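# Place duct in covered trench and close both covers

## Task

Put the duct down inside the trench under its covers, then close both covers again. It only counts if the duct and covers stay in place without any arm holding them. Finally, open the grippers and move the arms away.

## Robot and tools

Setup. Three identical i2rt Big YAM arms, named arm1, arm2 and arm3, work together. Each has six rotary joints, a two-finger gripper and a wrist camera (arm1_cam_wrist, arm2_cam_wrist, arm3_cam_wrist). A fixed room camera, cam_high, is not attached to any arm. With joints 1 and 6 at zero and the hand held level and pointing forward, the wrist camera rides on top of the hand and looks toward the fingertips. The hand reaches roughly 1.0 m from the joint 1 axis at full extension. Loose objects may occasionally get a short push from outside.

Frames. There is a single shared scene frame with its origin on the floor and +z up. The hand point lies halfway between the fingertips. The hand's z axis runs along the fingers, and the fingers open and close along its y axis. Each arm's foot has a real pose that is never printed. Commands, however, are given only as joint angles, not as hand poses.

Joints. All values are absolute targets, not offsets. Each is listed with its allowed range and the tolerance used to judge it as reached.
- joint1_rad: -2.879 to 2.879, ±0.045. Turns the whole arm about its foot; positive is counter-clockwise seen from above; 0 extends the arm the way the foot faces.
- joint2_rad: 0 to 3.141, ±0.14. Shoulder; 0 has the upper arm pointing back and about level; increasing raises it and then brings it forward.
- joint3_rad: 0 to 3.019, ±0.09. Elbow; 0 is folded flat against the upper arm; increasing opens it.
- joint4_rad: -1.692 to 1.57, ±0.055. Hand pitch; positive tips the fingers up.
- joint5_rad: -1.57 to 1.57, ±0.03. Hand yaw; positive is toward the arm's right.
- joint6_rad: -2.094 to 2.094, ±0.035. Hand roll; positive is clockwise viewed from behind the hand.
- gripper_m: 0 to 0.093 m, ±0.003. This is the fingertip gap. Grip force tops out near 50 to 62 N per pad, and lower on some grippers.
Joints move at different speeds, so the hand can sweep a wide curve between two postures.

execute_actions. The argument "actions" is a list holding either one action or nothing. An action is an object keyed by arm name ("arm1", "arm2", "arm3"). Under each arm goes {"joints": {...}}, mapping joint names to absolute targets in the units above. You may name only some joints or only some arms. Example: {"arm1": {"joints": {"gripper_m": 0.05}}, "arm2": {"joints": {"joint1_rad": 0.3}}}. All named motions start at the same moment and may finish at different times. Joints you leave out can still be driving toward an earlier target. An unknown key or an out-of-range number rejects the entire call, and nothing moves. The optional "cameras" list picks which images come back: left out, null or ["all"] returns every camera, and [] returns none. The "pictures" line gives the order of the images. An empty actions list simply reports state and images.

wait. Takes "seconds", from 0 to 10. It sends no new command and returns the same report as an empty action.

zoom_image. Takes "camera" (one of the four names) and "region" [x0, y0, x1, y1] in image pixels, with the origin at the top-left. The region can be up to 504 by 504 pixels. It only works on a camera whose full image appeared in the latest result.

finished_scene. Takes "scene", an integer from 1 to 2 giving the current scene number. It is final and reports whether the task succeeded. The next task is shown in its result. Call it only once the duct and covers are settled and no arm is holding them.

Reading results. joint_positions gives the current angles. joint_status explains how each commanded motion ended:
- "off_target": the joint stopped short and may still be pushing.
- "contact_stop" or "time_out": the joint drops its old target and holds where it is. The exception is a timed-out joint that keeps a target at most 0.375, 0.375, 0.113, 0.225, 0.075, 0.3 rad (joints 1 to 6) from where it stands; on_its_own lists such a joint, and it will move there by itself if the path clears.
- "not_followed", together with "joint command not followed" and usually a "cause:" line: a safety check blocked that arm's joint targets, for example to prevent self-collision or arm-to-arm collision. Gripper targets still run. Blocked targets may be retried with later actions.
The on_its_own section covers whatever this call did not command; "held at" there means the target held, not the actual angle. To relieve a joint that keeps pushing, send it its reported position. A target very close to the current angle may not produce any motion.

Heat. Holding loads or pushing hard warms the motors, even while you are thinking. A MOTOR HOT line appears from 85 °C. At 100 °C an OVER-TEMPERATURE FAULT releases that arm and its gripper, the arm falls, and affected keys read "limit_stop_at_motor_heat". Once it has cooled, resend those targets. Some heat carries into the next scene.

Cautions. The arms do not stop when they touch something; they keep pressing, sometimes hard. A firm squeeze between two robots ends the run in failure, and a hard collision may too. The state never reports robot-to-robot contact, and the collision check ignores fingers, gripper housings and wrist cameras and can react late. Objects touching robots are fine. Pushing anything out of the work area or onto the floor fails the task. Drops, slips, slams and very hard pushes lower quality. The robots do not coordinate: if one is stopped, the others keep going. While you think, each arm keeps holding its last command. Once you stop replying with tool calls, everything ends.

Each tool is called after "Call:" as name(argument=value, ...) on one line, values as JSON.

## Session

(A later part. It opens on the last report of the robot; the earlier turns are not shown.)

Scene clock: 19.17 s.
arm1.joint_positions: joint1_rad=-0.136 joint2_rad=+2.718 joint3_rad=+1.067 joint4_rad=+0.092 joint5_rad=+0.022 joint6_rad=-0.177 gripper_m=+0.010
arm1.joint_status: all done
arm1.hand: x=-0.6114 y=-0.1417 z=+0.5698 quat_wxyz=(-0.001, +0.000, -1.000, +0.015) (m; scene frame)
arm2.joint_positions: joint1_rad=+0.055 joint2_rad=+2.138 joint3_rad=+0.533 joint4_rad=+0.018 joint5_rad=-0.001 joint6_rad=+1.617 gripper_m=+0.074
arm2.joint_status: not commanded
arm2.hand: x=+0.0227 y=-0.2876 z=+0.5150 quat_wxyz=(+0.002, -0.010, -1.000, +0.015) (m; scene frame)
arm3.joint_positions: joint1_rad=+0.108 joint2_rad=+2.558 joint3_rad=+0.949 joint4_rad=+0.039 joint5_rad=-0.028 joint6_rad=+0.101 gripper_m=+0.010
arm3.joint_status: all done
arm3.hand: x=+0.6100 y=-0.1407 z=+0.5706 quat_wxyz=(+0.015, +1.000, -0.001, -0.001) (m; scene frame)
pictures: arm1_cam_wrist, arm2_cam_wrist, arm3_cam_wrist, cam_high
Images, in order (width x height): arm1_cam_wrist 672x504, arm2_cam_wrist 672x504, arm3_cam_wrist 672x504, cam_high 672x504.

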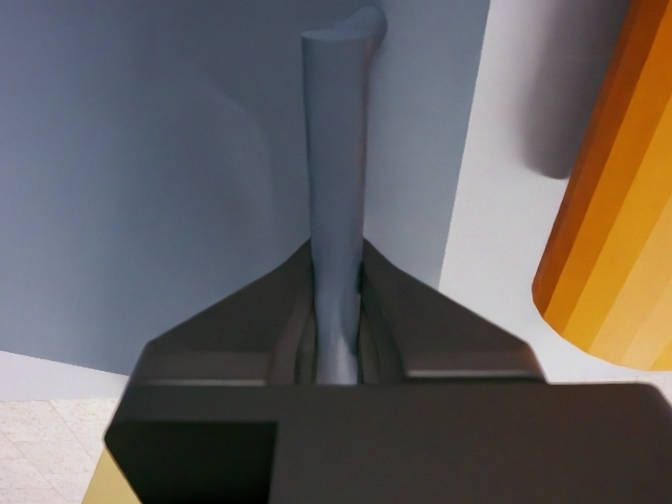

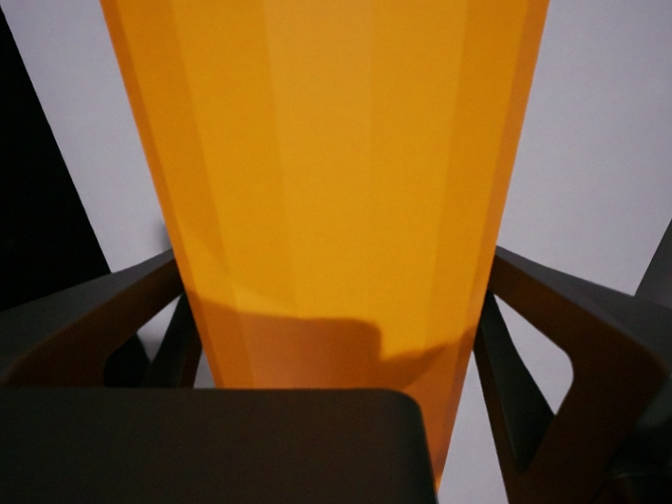

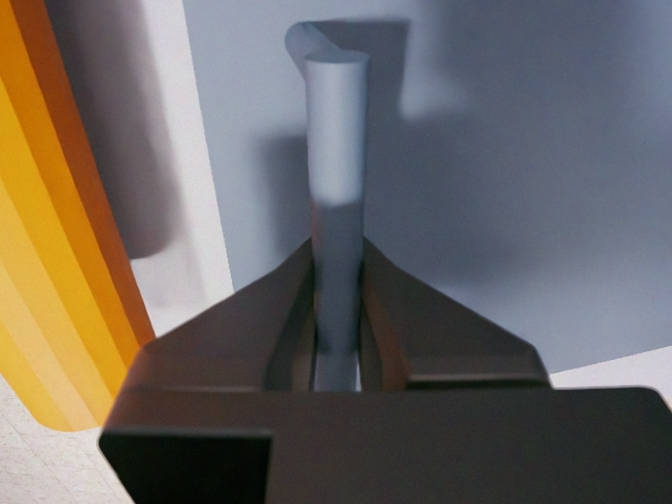

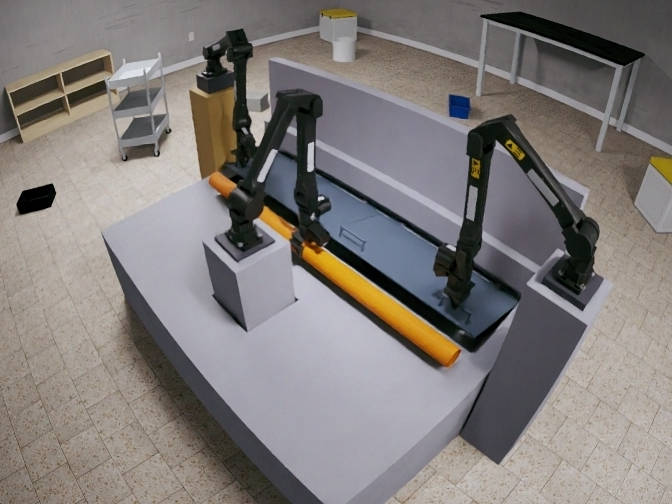

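Call:
execute_actions(actions=[{"arm1":{"joints":{"joint1_rad":0.10,"joint2_rad":2.385,"joint3_rad":0.865,"joint4_rad":-0.035,"joint6_rad":0.05}},"arm3":{"joints":{"joint1_rad":-0.125,"joint2_rad":2.215,"joint3_rad":0.795,"joint4_rad":-0.14,"joint6_rad":-0.115}}}])

Scene clock: 21.50 s.
arm1.joint_positions: joint1_rad=+0.051 joint2_rad=+2.421 joint3_rad=+0.870 joint4_rad=-0.025 joint5_rad=+0.047 joint6_rad=+0.013 gripper_m=+0.010
arm1.joint_status: joint1_rad time_out (moved +0.188 of +0.236); joint6_rad time_out (moved +0.191 of +0.227); the others done
arm1.on_its_own: joint1_rad reads +0.051 and still pushes toward +0.100 since a time_out; joint6_rad reads +0.013 and still pushes toward +0.050 since a time_out
arm1.hand: x=-0.6135 y=-0.0769 z=+0.6736 quat_wxyz=(+0.004, -0.002, -1.000, +0.027) (m; scene frame)
arm2.joint_positions: joint1_rad=+0.055 joint2_rad=+2.138 joint3_rad=+0.533 joint4_rad=+0.018 joint5_rad=-0.001 joint6_rad=+1.617 gripper_m=+0.074
arm2.joint_status: not commanded
arm2.hand: x=+0.0227 y=-0.2876 z=+0.5150 quat_wxyz=(+0.002, -0.010, -1.000, +0.015) (m; scene frame)
arm3.joint_positions: joint1_rad=-0.082 joint2_rad=+2.251 joint3_rad=+0.804 joint4_rad=-0.126 joint5_rad=-0.057 joint6_rad=-0.090 gripper_m=+0.010
arm3.joint_status: all done
arm3.hand: x=+0.6105 y=-0.0773 z=+0.6732 quat_wxyz=(+0.030, +1.000, -0.001, -0.003) (m; scene frame)
pictures: arm1_cam_wrist, arm2_cam_wrist, arm3_cam_wrist, cam_high
Images, in order (width x height): arm1_cam_wrist 672x504, arm2_cam_wrist 672x504, arm3_cam_wrist 672x504, cam_high 672x504.

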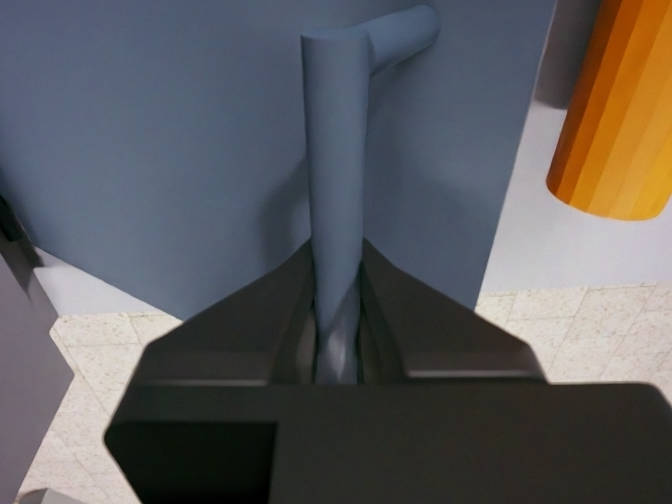

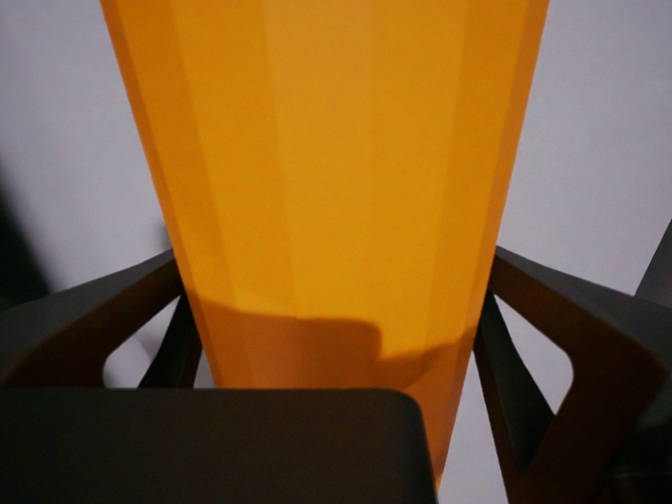

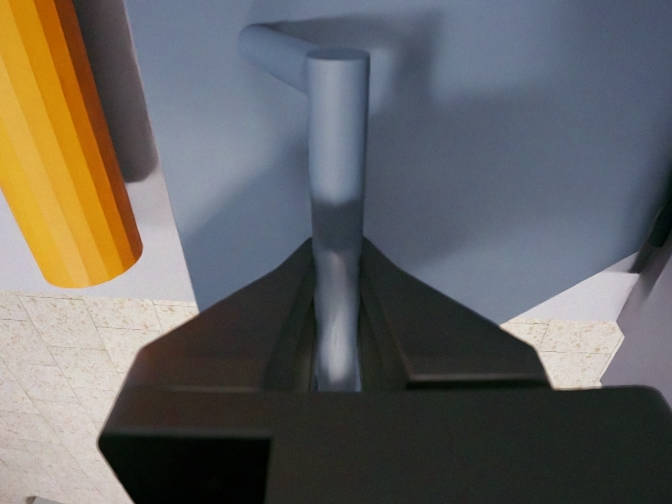

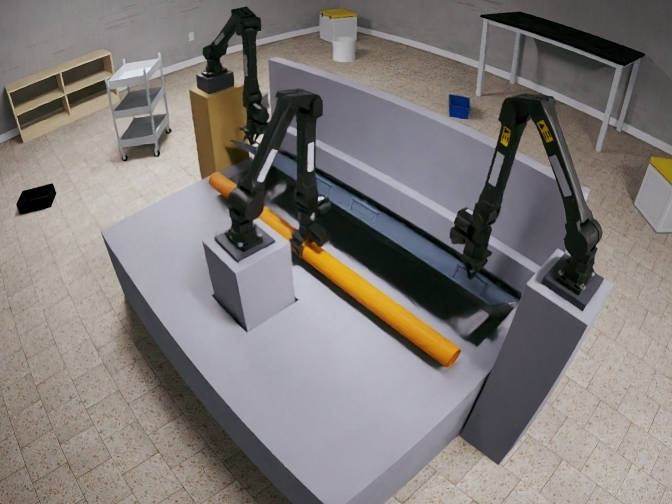

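Call:
execute_actions(actions=[{"arm1":{"joints":{"joint1_rad":0.335,"joint2_rad":2.2,"joint3_rad":0.83,"joint4_rad":-0.185,"joint5_rad":-0.03,"joint6_rad":0.275}},"arm3":{"joints":{"joint1_rad":-0.355,"joint2_rad":2.036,"joint3_rad":0.802,"joint4_rad":-0.33,"joint5_rad":0.025,"joint6_rad":-0.34}}}])

Scene clock: 24.20 s.
arm1.joint_positions: joint1_rad=+0.275 joint2_rad=+2.210 joint3_rad=+0.815 joint4_rad=-0.196 joint5_rad=+0.037 joint6_rad=+0.238 gripper_m=+0.010
arm1.joint_status: joint1_rad time_out (moved +0.224 of +0.284); joint5_rad time_out (moved -0.009 of -0.077); joint6_rad time_out (moved +0.224 of +0.262); the others done
arm1.on_its_own: joint1_rad reads +0.275 and still pushes toward +0.335 since a time_out; joint5_rad reads +0.037 and still pushes toward -0.030 since a time_out; joint6_rad reads +0.238 and still pushes toward +0.275 since a time_out
arm1.hand: x=-0.6152 y=+0.0062 z=+0.7434 quat_wxyz=(+0.008, -0.002, -1.000, +0.024) (m; scene frame)
arm2.joint_positions: joint1_rad=+0.055 joint2_rad=+2.138 joint3_rad=+0.533 joint4_rad=+0.018 joint5_rad=-0.001 joint6_rad=+1.617 gripper_m=+0.074
arm2.joint_status: not commanded
arm2.hand: x=+0.0227 y=-0.2876 z=+0.5150 quat_wxyz=(+0.002, -0.010, -1.000, +0.015) (m; scene frame)
arm3.joint_positions: joint1_rad=-0.300 joint2_rad=+2.046 joint3_rad=+0.797 joint4_rad=-0.333 joint5_rad=-0.046 joint6_rad=-0.309 gripper_m=+0.010
arm3.joint_status: joint1_rad time_out (moved -0.218 of -0.273); joint5_rad time_out (moved +0.011 of +0.082); the others done
arm3.on_its_own: joint1_rad reads -0.300 and still pushes toward -0.355 since a time_out; joint5_rad reads -0.046 and still pushes toward +0.025 since a time_out
arm3.hand: x=+0.6109 y=+0.0063 z=+0.7437 quat_wxyz=(+0.025, +1.000, +0.000, -0.004) (m; scene frame)
pictures: arm1_cam_wrist, arm2_cam_wrist, arm3_cam_wrist, cam_high
Images, in order (width x height): arm1_cam_wrist 672x504, arm2_cam_wrist 672x504, arm3_cam_wrist 672x504, cam_high 672x504.

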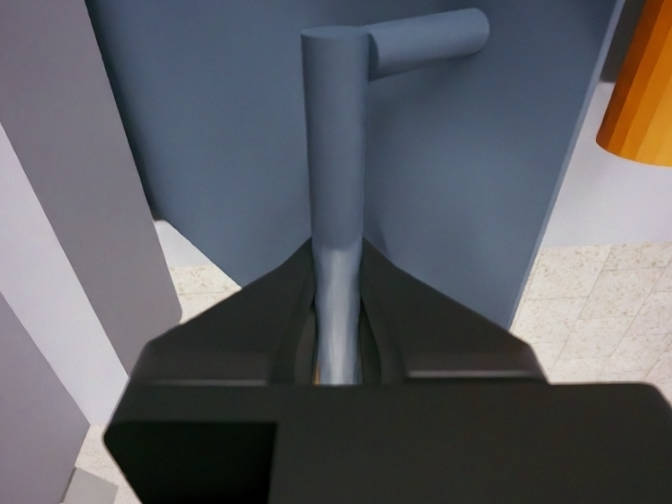

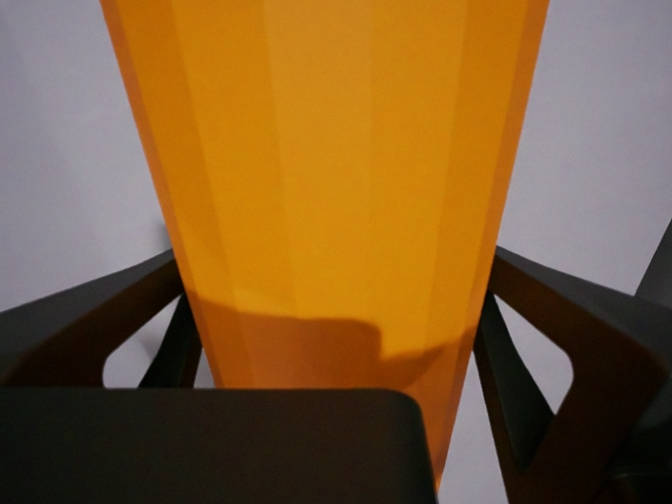

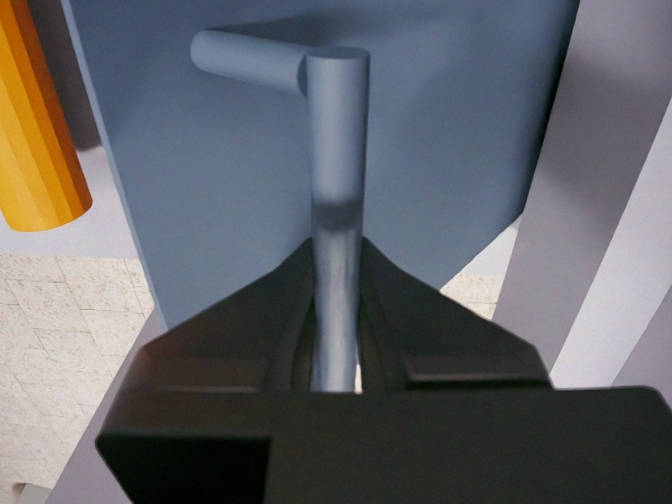

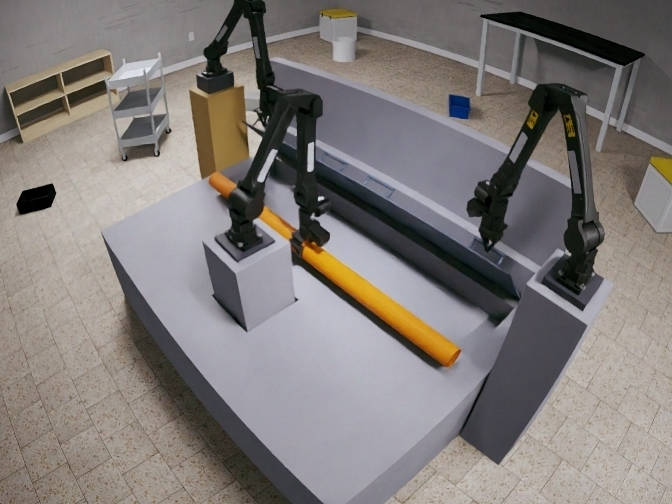

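Call:
zoom_image(camera="cam_high", region=[300, 150, 580, 400])

Region (300, 150, 580, 400) of cam_high's 672x504 image, scaled by 1.800, with more detail than that image has; it fills the top 450 rows of this view, and the rest is white.

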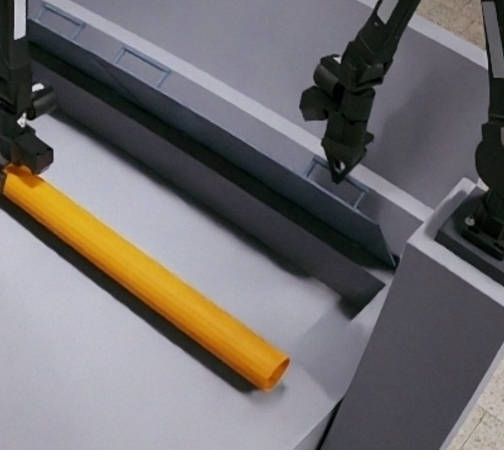

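Call:
execute_actions(actions=[{"arm1":{"joints":{"joint1_rad":0.485,"joint2_rad":2.125,"joint3_rad":0.862,"joint4_rad":-0.285,"joint6_rad":0.415}},"arm3":{"joints":{"joint1_rad":-0.505,"joint2_rad":1.975,"joint3_rad":0.858,"joint4_rad":-0.44,"joint6_rad":-0.485}}}])

Scene clock: 26.60 s.
arm1.joint_positions: joint1_rad=+0.409 joint2_rad=+2.141 joint3_rad=+0.834 joint4_rad=-0.291 joint5_rad=+0.046 joint6_rad=+0.373 gripper_m=+0.010
arm1.joint_status: joint1_rad time_out (moved +0.134 of +0.210); joint6_rad time_out (moved +0.135 of +0.177); the others done
arm1.on_its_own: joint1_rad reads +0.409 and still pushes toward +0.485 since a time_out; joint5_rad reads +0.046 and still pushes toward -0.030 since a time_out; joint6_rad reads +0.373 and still pushes toward +0.415 since a time_out
arm1.hand: x=-0.6166 y=+0.0560 z=+0.7694 quat_wxyz=(+0.006, -0.002, -1.000, +0.030) (m; scene frame)
arm2.joint_positions: joint1_rad=+0.055 joint2_rad=+2.138 joint3_rad=+0.533 joint4_rad=+0.018 joint5_rad=-0.001 joint6_rad=+1.617 gripper_m=+0.074
arm2.joint_status: not commanded
arm2.hand: x=+0.0227 y=-0.2876 z=+0.5150 quat_wxyz=(+0.002, -0.010, -1.000, +0.015) (m; scene frame)
arm3.joint_positions: joint1_rad=-0.428 joint2_rad=+1.990 joint3_rad=+0.836 joint4_rad=-0.429 joint5_rad=-0.062 joint6_rad=-0.440 gripper_m=+0.010
arm3.joint_status: joint1_rad time_out (moved -0.128 of -0.205); joint6_rad time_out (moved -0.131 of -0.176); the others done
arm3.on_its_own: joint1_rad reads -0.428 and still pushes toward -0.505 since a time_out; joint5_rad reads -0.062 and still pushes toward +0.025 since a time_out; joint6_rad reads -0.440 and still pushes toward -0.485 since a time_out
arm3.hand: x=+0.6125 y=+0.0552 z=+0.7691 quat_wxyz=(+0.032, +0.999, +0.001, -0.009) (m; scene frame)
pictures: arm1_cam_wrist, arm2_cam_wrist, arm3_cam_wrist, cam_high
Images, in order (width x height): arm1_cam_wrist 672x504, arm2_cam_wrist 672x504, arm3_cam_wrist 672x504, cam_high 672x504.

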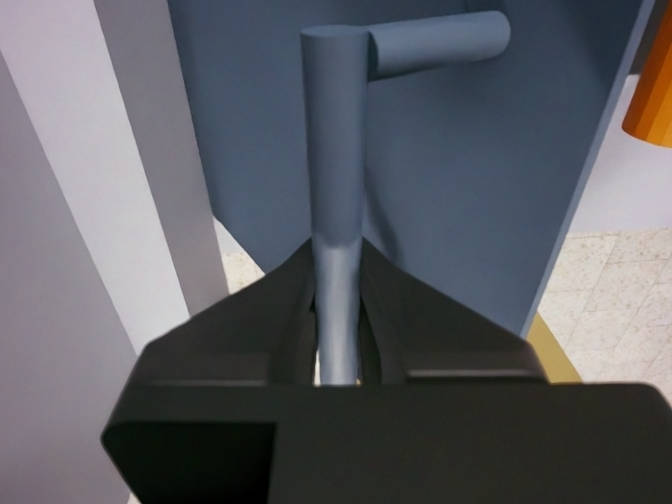

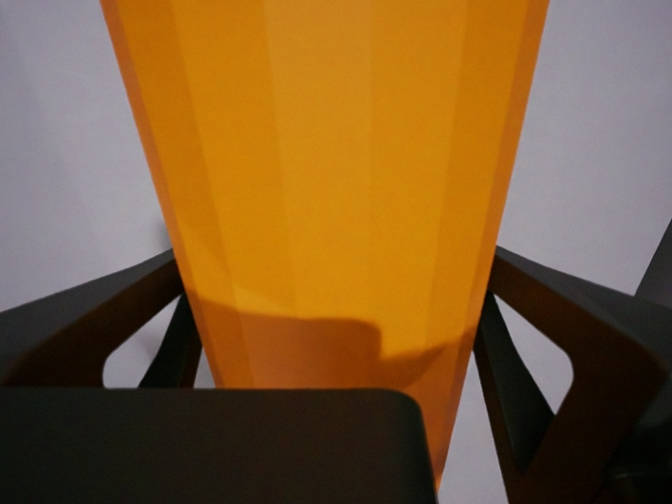

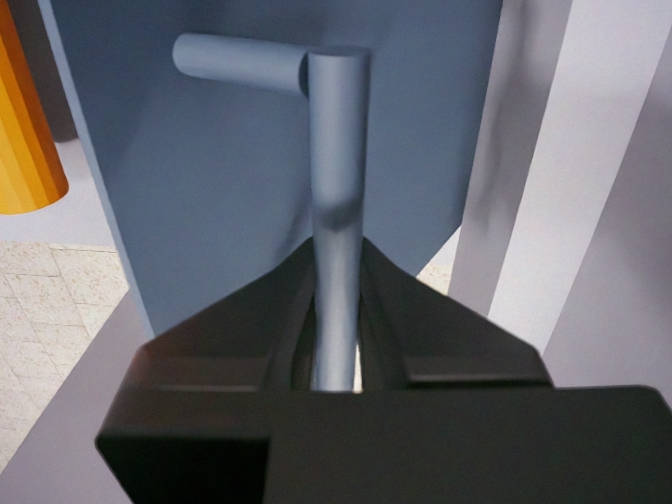

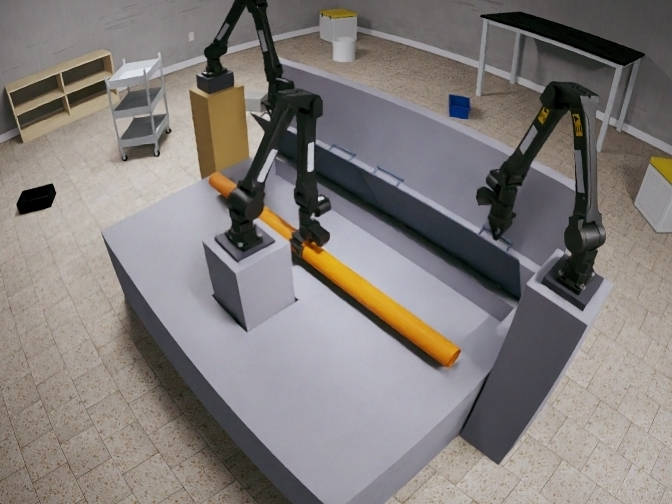

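Call:
zoom_image(camera="cam_high", region=[380, 200, 580, 400])

Call:
zoom_image(camera="cam_high", region=[200, 90, 420, 280])

Region (380, 200, 580, 400) of cam_high's 672x504 image, scaled by 2.520, with more detail than that image has.

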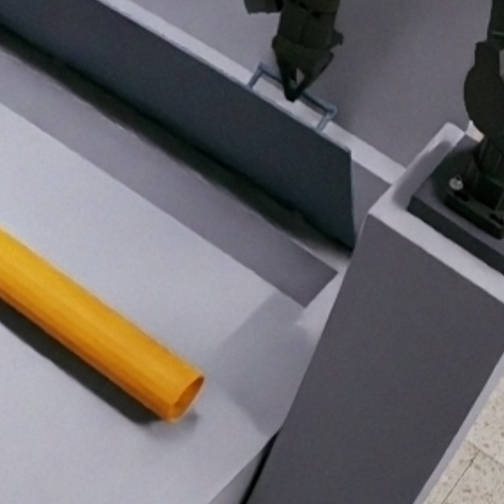

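Region (200, 90, 420, 280) of cam_high's 672x504 image, scaled by 2.291, with more detail than that image has; it fills the top 435 rows of this view, and the rest is white.

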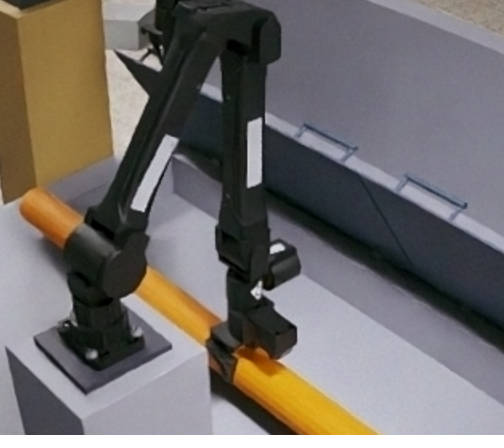

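Call:
execute_actions(actions=[{"arm2":{"joints":{"joint1_rad":0.08,"joint2_rad":2.06,"joint3_rad":0.785,"joint4_rad":-0.21,"joint6_rad":1.65}}}], cameras=["cam_high"])

Call:
execute_actions(actions=[{"arm2":{"joints":{"joint1_rad":0.1,"joint2_rad":2.125,"joint3_rad":1.075,"joint4_rad":-0.405,"joint6_rad":1.675}}}])

Scene clock: 28.70 s.
arm1.joint_positions: joint1_rad=+0.409 joint2_rad=+2.141 joint3_rad=+0.834 joint4_rad=-0.291 joint5_rad=+0.046 joint6_rad=+0.373 gripper_m=+0.010
arm1.joint_status: not commanded
arm1.on_its_own: joint1_rad reads +0.409 and still pushes toward +0.485 since a time_out; joint5_rad reads +0.046 and still pushes toward -0.030 since a time_out; joint6_rad reads +0.373 and still pushes toward +0.415 since a time_out
arm1.hand: x=-0.6166 y=+0.0560 z=+0.7694 quat_wxyz=(+0.006, -0.002, -1.000, +0.030) (m; scene frame)
arm2.joint_positions: joint1_rad=+0.072 joint2_rad=+2.117 joint3_rad=+0.767 joint4_rad=-0.204 joint5_rad=-0.001 joint6_rad=+1.638 gripper_m=+0.074
arm2.joint_status: all done
arm2.hand: x=+0.0138 y=-0.1889 z=+0.5282 quat_wxyz=(+0.003, -0.012, -1.000, -0.001) (m; scene frame)
arm3.joint_positions: joint1_rad=-0.428 joint2_rad=+1.990 joint3_rad=+0.836 joint4_rad=-0.429 joint5_rad=-0.062 joint6_rad=-0.440 gripper_m=+0.010
arm3.joint_status: not commanded
arm3.on_its_own: joint1_rad reads -0.428 and still pushes toward -0.505 since a time_out; joint5_rad reads -0.062 and still pushes toward +0.025 since a time_out; joint6_rad reads -0.440 and still pushes toward -0.485 since a time_out
arm3.hand: x=+0.6125 y=+0.0552 z=+0.7691 quat_wxyz=(+0.032, +0.999, +0.001, -0.009) (m; scene frame)
pictures: cam_high
Images, in order (width x height): cam_high 672x504.

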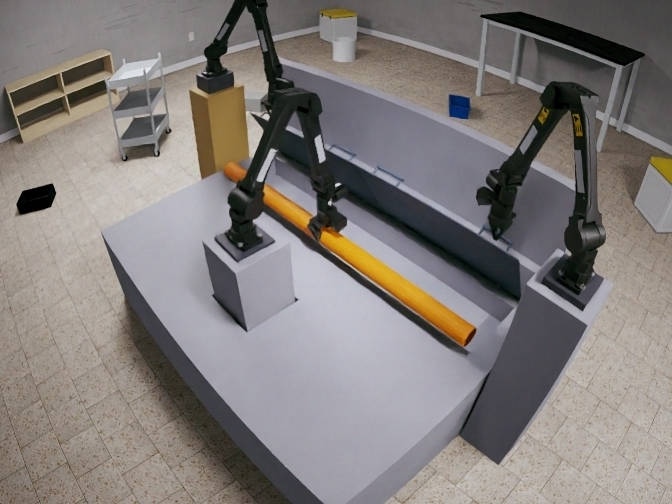

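Scene clock: 29.90 s.
arm1.joint_positions: joint1_rad=+0.409 joint2_rad=+2.141 joint3_rad=+0.834 joint4_rad=-0.291 joint5_rad=+0.046 joint6_rad=+0.373 gripper_m=+0.010
arm1.joint_status: not commanded
arm1.on_its_own: joint1_rad reads +0.409 and still pushes toward +0.485 since a time_out; joint5_rad reads +0.046 and still pushes toward -0.030 since a time_out; joint6_rad reads +0.373 and still pushes toward +0.415 since a time_out
arm1.hand: x=-0.6166 y=+0.0560 z=+0.7694 quat_wxyz=(+0.006, -0.002, -1.000, +0.030) (m; scene frame)
arm2.joint_positions: joint1_rad=+0.094 joint2_rad=+2.194 joint3_rad=+1.049 joint4_rad=-0.397 joint5_rad=-0.001 joint6_rad=+1.662 gripper_m=+0.074
arm2.joint_status: all done
arm2.hand: x=-0.0007 y=-0.0911 z=+0.5311 quat_wxyz=(+0.003, -0.013, -1.000, -0.007) (m; scene frame)
arm3.joint_positions: joint1_rad=-0.427 joint2_rad=+1.990 joint3_rad=+0.836 joint4_rad=-0.429 joint5_rad=-0.060 joint6_rad=-0.440 gripper_m=+0.010
arm3.joint_status: not commanded
arm3.on_its_own: joint1_rad reads -0.427 and still pushes toward -0.505 since a time_out; joint5_rad reads -0.060 and still pushes toward +0.025 since a time_out; joint6_rad reads -0.440 and still pushes toward -0.485 since a time_out
arm3.hand: x=+0.6125 y=+0.0552 z=+0.7690 quat_wxyz=(+0.032, +0.999, +0.002, -0.009) (m; scene frame)
pictures: arm1_cam_wrist, arm2_cam_wrist, arm3_cam_wrist, cam_high
Images, in order (width x height): arm1_cam_wrist 672x504, arm2_cam_wrist 672x504, arm3_cam_wrist 672x504, cam_high 672x504.

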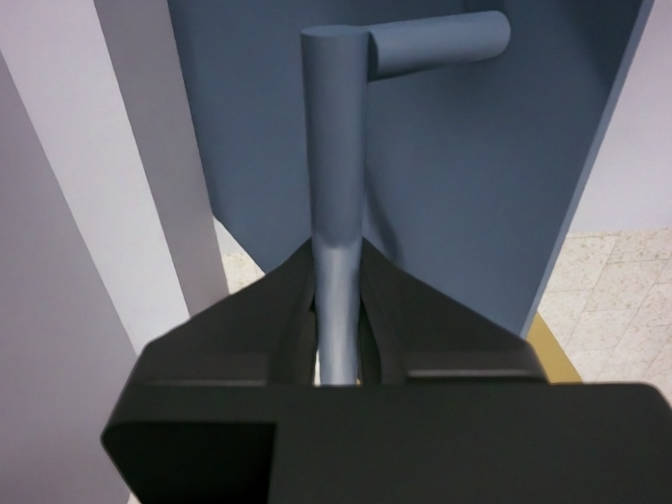

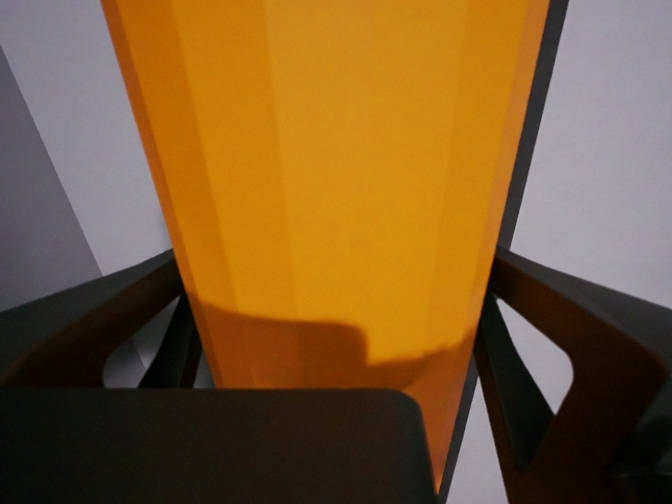

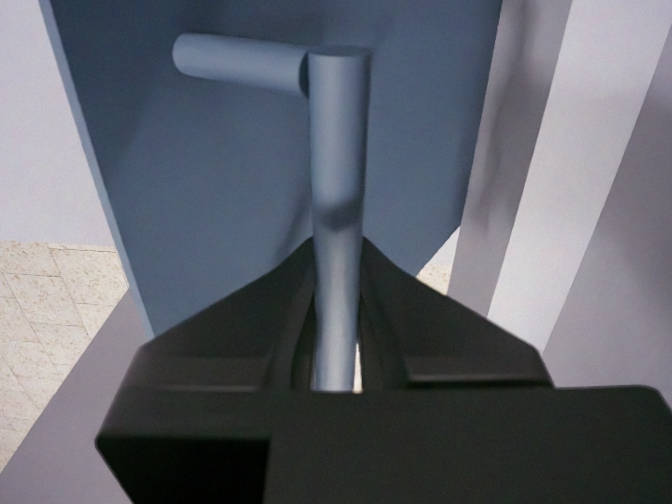

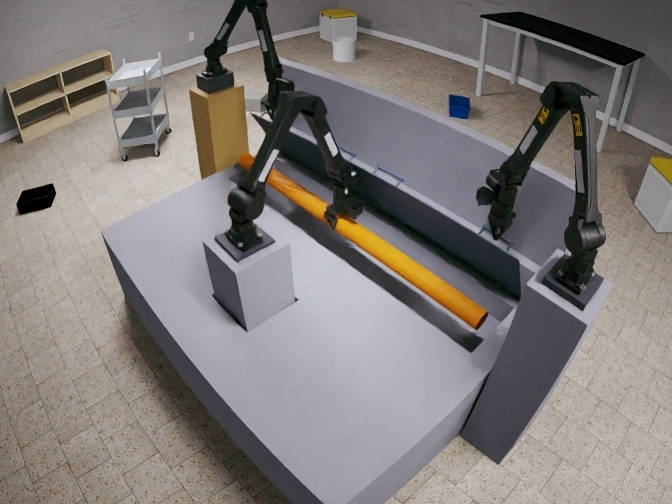

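Call:
zoom_image(camera="cam_high", region=[400, 240, 560, 400])

Call:
zoom_image(camera="cam_high", region=[200, 120, 340, 240])

Region (400, 240, 560, 400) of cam_high's 672x504 image, scaled by 3.150, with more detail than that image has.

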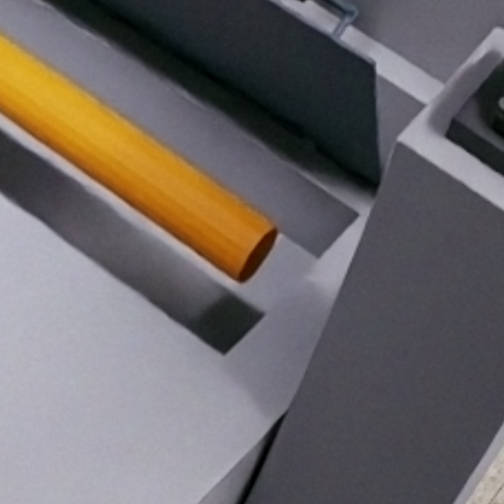

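Region (200, 120, 340, 240) of cam_high's 672x504 image, scaled by 3.600, with more detail than that image has; it fills the top 432 rows of this view, and the rest is white.

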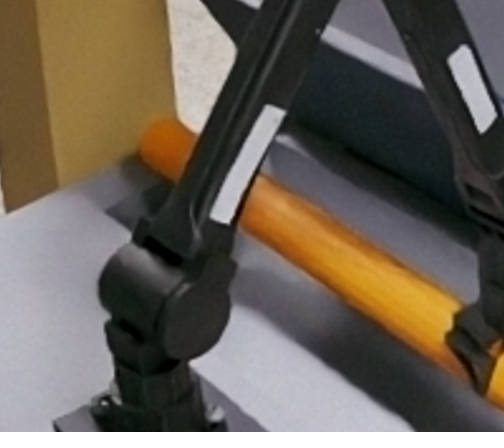

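Call:
execute_actions(actions=[{"arm2":{"joints":{"joint2_rad":2.355,"joint3_rad":1.153,"joint4_rad":-0.265}}}], cameras=["cam_high","arm2_cam_wrist"])

Scene clock: 35.83 s.
arm1.joint_positions: joint1_rad=+0.409 joint2_rad=+2.141 joint3_rad=+0.834 joint4_rad=-0.291 joint5_rad=+0.046 joint6_rad=+0.373 gripper_m=+0.010
arm1.joint_status: not commanded
arm1.on_its_own: joint1_rad reads +0.409 and still pushes toward +0.485 since a time_out; joint5_rad reads +0.046 and still pushes toward -0.030 since a time_out; joint6_rad reads +0.373 and still pushes toward +0.415 since a time_out
arm1.hand: x=-0.6166 y=+0.0560 z=+0.7694 quat_wxyz=(+0.006, -0.002, -1.000, +0.030) (m; scene frame)
arm2.joint_positions: joint1_rad=+0.094 joint2_rad=+2.440 joint3_rad=+1.125 joint4_rad=-0.266 joint5_rad=-0.001 joint6_rad=+1.663 gripper_m=+0.074
arm2.joint_status: all done
arm2.hand: x=-0.0001 y=-0.1063 z=+0.4342 quat_wxyz=(+0.002, -0.013, -1.000, +0.013) (m; scene frame)
arm3.joint_positions: joint1_rad=-0.427 joint2_rad=+1.990 joint3_rad=+0.836 joint4_rad=-0.429 joint5_rad=-0.060 joint6_rad=-0.440 gripper_m=+0.010
arm3.joint_status: not commanded
arm3.on_its_own: joint1_rad reads -0.427 and still pushes toward -0.505 since a time_out; joint5_rad reads -0.060 and still pushes toward +0.025 since a time_out; joint6_rad reads -0.440 and still pushes toward -0.485 since a time_out
arm3.hand: x=+0.6125 y=+0.0552 z=+0.7690 quat_wxyz=(+0.032, +0.999, +0.002, -0.009) (m; scene frame)
pictures: arm2_cam_wrist, cam_high
Images, in order (width x height): arm2_cam_wrist 672x504, cam_high 672x504.

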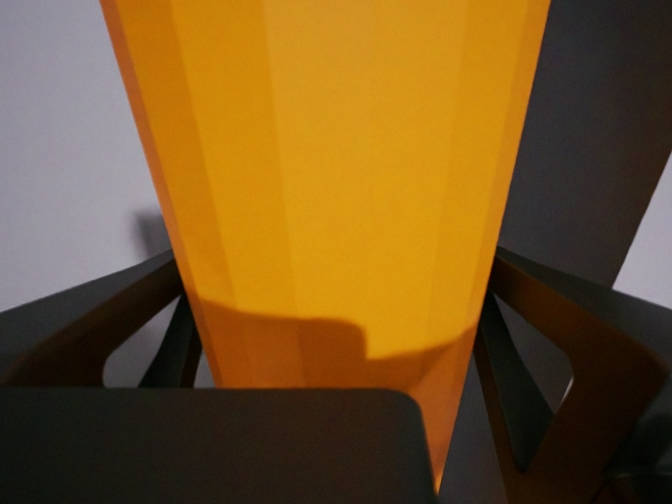

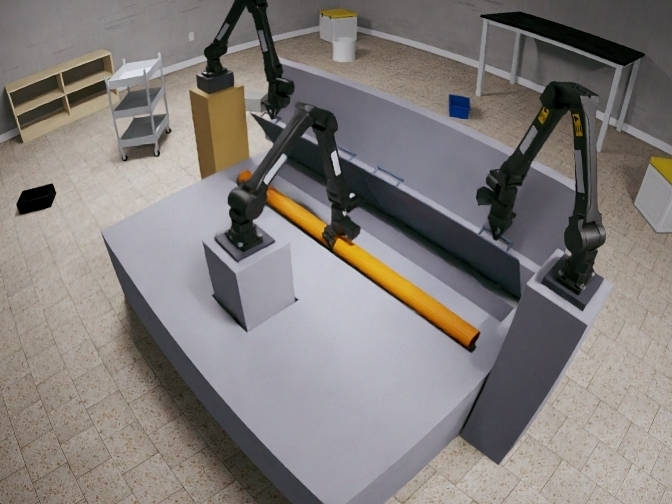

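Call:
execute_actions(actions=[{"arm2":{"joints":{"joint2_rad":2.479,"joint3_rad":1.277,"joint4_rad":-0.235}}}], cameras=["cam_high","arm2_cam_wrist"])

Scene clock: 36.87 s.
arm1.joint_positions: joint1_rad=+0.409 joint2_rad=+2.141 joint3_rad=+0.834 joint4_rad=-0.291 joint5_rad=+0.046 joint6_rad=+0.373 gripper_m=+0.010
arm1.joint_status: not commanded
arm1.on_its_own: joint1_rad reads +0.409 and still pushes toward +0.485 since a time_out; joint5_rad reads +0.046 and still pushes toward -0.030 since a time_out; joint6_rad reads +0.373 and still pushes toward +0.415 since a time_out
arm1.hand: x=-0.6166 y=+0.0560 z=+0.7694 quat_wxyz=(+0.006, -0.002, -1.000, +0.030) (m; scene frame)
arm2.joint_positions: joint1_rad=+0.094 joint2_rad=+2.540 joint3_rad=+1.258 joint4_rad=-0.239 joint5_rad=-0.001 joint6_rad=+1.663 gripper_m=+0.074
arm2.joint_status: all done
arm2.hand: x=-0.0031 y=-0.0621 z=+0.4031 quat_wxyz=(+0.004, -0.013, -1.000, -0.018) (m; scene frame)
arm3.joint_positions: joint1_rad=-0.427 joint2_rad=+1.990 joint3_rad=+0.836 joint4_rad=-0.429 joint5_rad=-0.060 joint6_rad=-0.440 gripper_m=+0.010
arm3.joint_status: not commanded
arm3.on_its_own: joint1_rad reads -0.427 and still pushes toward -0.505 since a time_out; joint5_rad reads -0.060 and still pushes toward +0.025 since a time_out; joint6_rad reads -0.440 and still pushes toward -0.485 since a time_out
arm3.hand: x=+0.6125 y=+0.0552 z=+0.7690 quat_wxyz=(+0.032, +0.999, +0.002, -0.009) (m; scene frame)
pictures: arm2_cam_wrist, cam_high
Images, in order (width x height): arm2_cam_wrist 672x504, cam_high 672x504.

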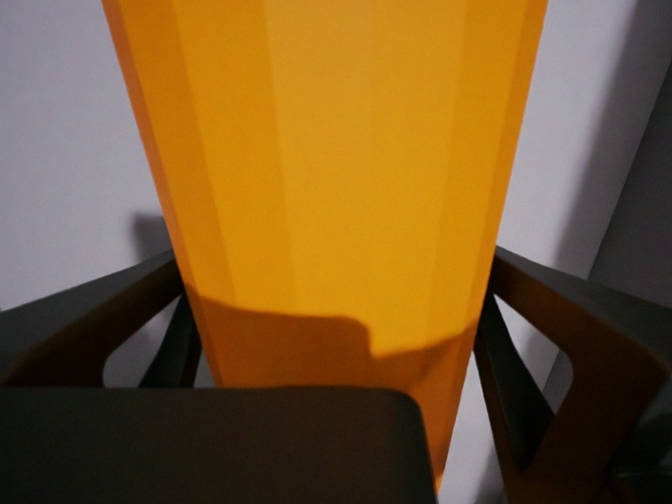

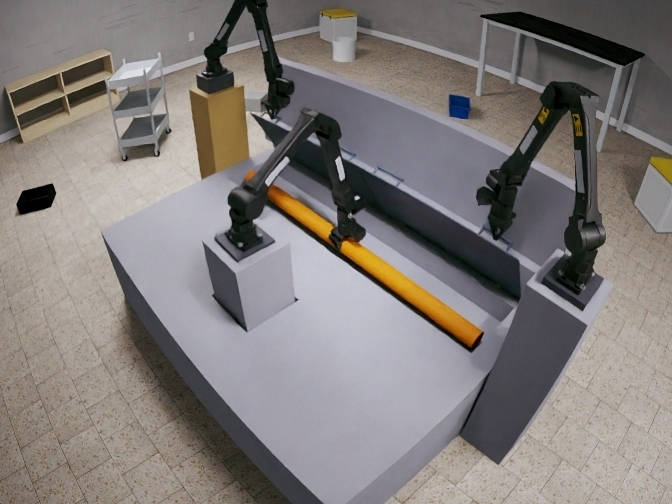

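Call:
execute_actions(actions=[{"arm2":{"joints":{"joint2_rad":2.555,"joint3_rad":1.31}}}], cameras=["arm2_cam_wrist"])

Scene clock: 37.80 s.
arm1.joint_positions: joint1_rad=+0.409 joint2_rad=+2.141 joint3_rad=+0.834 joint4_rad=-0.291 joint5_rad=+0.046 joint6_rad=+0.373 gripper_m=+0.010
arm1.joint_status: not commanded
arm1.on_its_own: joint1_rad reads +0.409 and still pushes toward +0.485 since a time_out; joint5_rad reads +0.046 and still pushes toward -0.030 since a time_out; joint6_rad reads +0.373 and still pushes toward +0.415 since a time_out
arm1.hand: x=-0.6166 y=+0.0560 z=+0.7694 quat_wxyz=(+0.006, -0.002, -1.000, +0.030) (m; scene frame)
arm2.joint_positions: joint1_rad=+0.094 joint2_rad=+2.615 joint3_rad=+1.288 joint4_rad=-0.239 joint5_rad=-0.001 joint6_rad=+1.663 gripper_m=+0.074
arm2.joint_status: all done
arm2.hand: x=-0.0021 y=-0.0790 z=+0.3719 quat_wxyz=(+0.002, -0.013, -1.000, +0.004) (m; scene frame)
arm3.joint_positions: joint1_rad=-0.427 joint2_rad=+1.990 joint3_rad=+0.836 joint4_rad=-0.429 joint5_rad=-0.060 joint6_rad=-0.440 gripper_m=+0.010
arm3.joint_status: not commanded
arm3.on_its_own: joint1_rad reads -0.427 and still pushes toward -0.505 since a time_out; joint5_rad reads -0.060 and still pushes toward +0.025 since a time_out; joint6_rad reads -0.440 and still pushes toward -0.485 since a time_out
arm3.hand: x=+0.6125 y=+0.0552 z=+0.7690 quat_wxyz=(+0.032, +0.999, +0.002, -0.009) (m; scene frame)
pictures: arm2_cam_wrist
Images, in order (width x height): arm2_cam_wrist 672x504.

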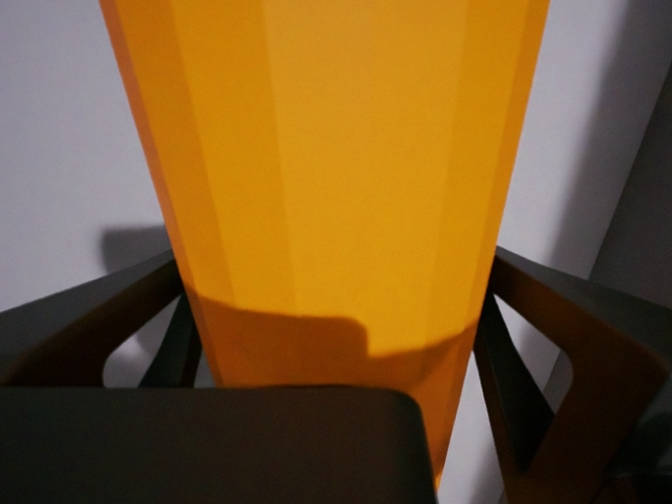

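Call:
execute_actions(actions=[{"arm2":{"joints":{"joint2_rad":2.6,"joint3_rad":1.325}}}], cameras=["arm2_cam_wrist"])

Scene clock: 38.43 s.
arm1.joint_positions: joint1_rad=+0.409 joint2_rad=+2.141 joint3_rad=+0.834 joint4_rad=-0.291 joint5_rad=+0.046 joint6_rad=+0.373 gripper_m=+0.010
arm1.joint_status: not commanded
arm1.on_its_own: joint1_rad reads +0.409 and still pushes toward +0.485 since a time_out; joint5_rad reads +0.046 and still pushes toward -0.030 since a time_out; joint6_rad reads +0.373 and still pushes toward +0.415 since a time_out
arm1.hand: x=-0.6166 y=+0.0560 z=+0.7694 quat_wxyz=(+0.006, -0.002, -1.000, +0.030) (m; scene frame)
arm2.joint_positions: joint1_rad=+0.094 joint2_rad=+2.616 joint3_rad=+1.288 joint4_rad=-0.239 joint5_rad=-0.001 joint6_rad=+1.663 gripper_m=+0.074
arm2.joint_status: all done
arm2.hand: x=-0.0021 y=-0.0796 z=+0.3714 quat_wxyz=(+0.002, -0.013, -1.000, +0.005) (m; scene frame)
arm3.joint_positions: joint1_rad=-0.427 joint2_rad=+1.990 joint3_rad=+0.836 joint4_rad=-0.429 joint5_rad=-0.060 joint6_rad=-0.440 gripper_m=+0.010
arm3.joint_status: not commanded
arm3.on_its_own: joint1_rad reads -0.427 and still pushes toward -0.505 since a time_out; joint5_rad reads -0.060 and still pushes toward +0.025 since a time_out; joint6_rad reads -0.440 and still pushes toward -0.485 since a time_out
arm3.hand: x=+0.6125 y=+0.0552 z=+0.7690 quat_wxyz=(+0.032, +0.999, +0.002, -0.009) (m; scene frame)
pictures: arm2_cam_wrist
Images, in order (width x height): arm2_cam_wrist 672x504.

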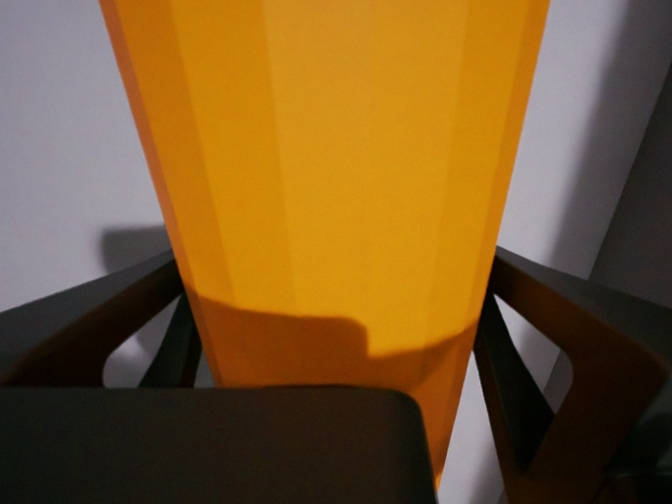

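Call:
execute_actions(actions=[{"arm2":{"joints":{"joint2_rad":2.612,"joint3_rad":1.292,"gripper_m":0.093}}}], cameras=["arm2_cam_wrist","cam_high"])

Scene clock: 39.10 s.
arm1.joint_positions: joint1_rad=+0.409 joint2_rad=+2.141 joint3_rad=+0.834 joint4_rad=-0.291 joint5_rad=+0.046 joint6_rad=+0.373 gripper_m=+0.010
arm1.joint_status: not commanded
arm1.on_its_own: joint1_rad reads +0.409 and still pushes toward +0.485 since a time_out; joint5_rad reads +0.046 and still pushes toward -0.030 since a time_out; joint6_rad reads +0.373 and still pushes toward +0.415 since a time_out
arm1.hand: x=-0.6166 y=+0.0560 z=+0.7694 quat_wxyz=(+0.006, -0.002, -1.000, +0.030) (m; scene frame)
arm2.joint_positions: joint1_rad=+0.094 joint2_rad=+2.616 joint3_rad=+1.289 joint4_rad=-0.239 joint5_rad=-0.001 joint6_rad=+1.664 gripper_m=+0.093
arm2.joint_status: all done
arm2.hand: x=-0.0021 y=-0.0796 z=+0.3712 quat_wxyz=(+0.002, -0.014, -1.000, +0.005) (m; scene frame)
arm3.joint_positions: joint1_rad=-0.427 joint2_rad=+1.990 joint3_rad=+0.836 joint4_rad=-0.429 joint5_rad=-0.060 joint6_rad=-0.440 gripper_m=+0.010
arm3.joint_status: not commanded
arm3.on_its_own: joint1_rad reads -0.427 and still pushes toward -0.505 since a time_out; joint5_rad reads -0.060 and still pushes toward +0.025 since a time_out; joint6_rad reads -0.440 and still pushes toward -0.485 since a time_out
arm3.hand: x=+0.6125 y=+0.0552 z=+0.7690 quat_wxyz=(+0.032, +0.999, +0.002, -0.009) (m; scene frame)
pictures: arm2_cam_wrist, cam_high
Images, in order (width x height): arm2_cam_wrist 672x504, cam_high 672x504.

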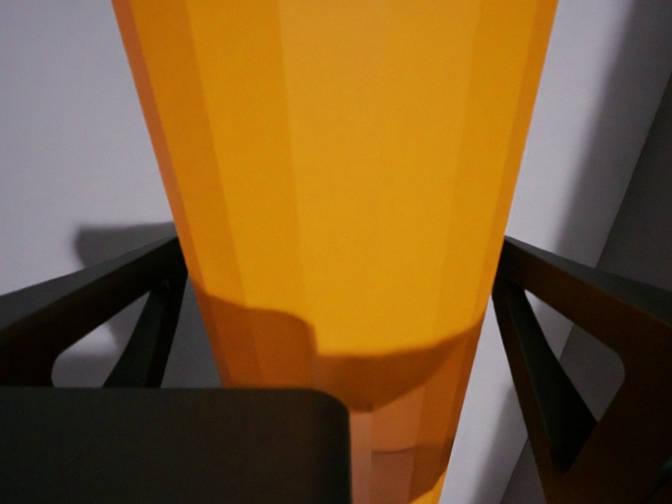

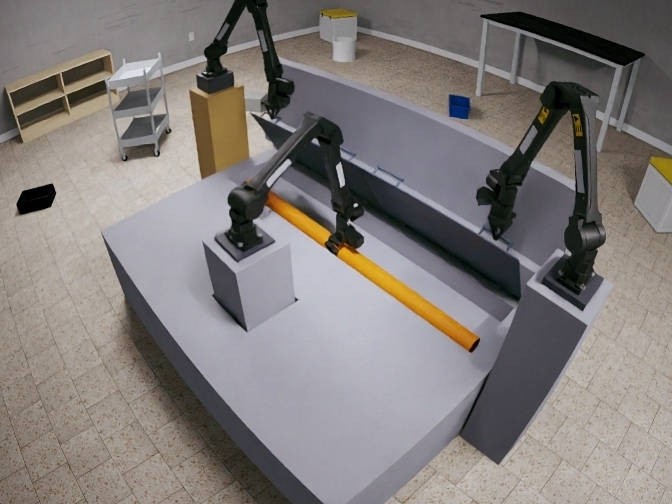

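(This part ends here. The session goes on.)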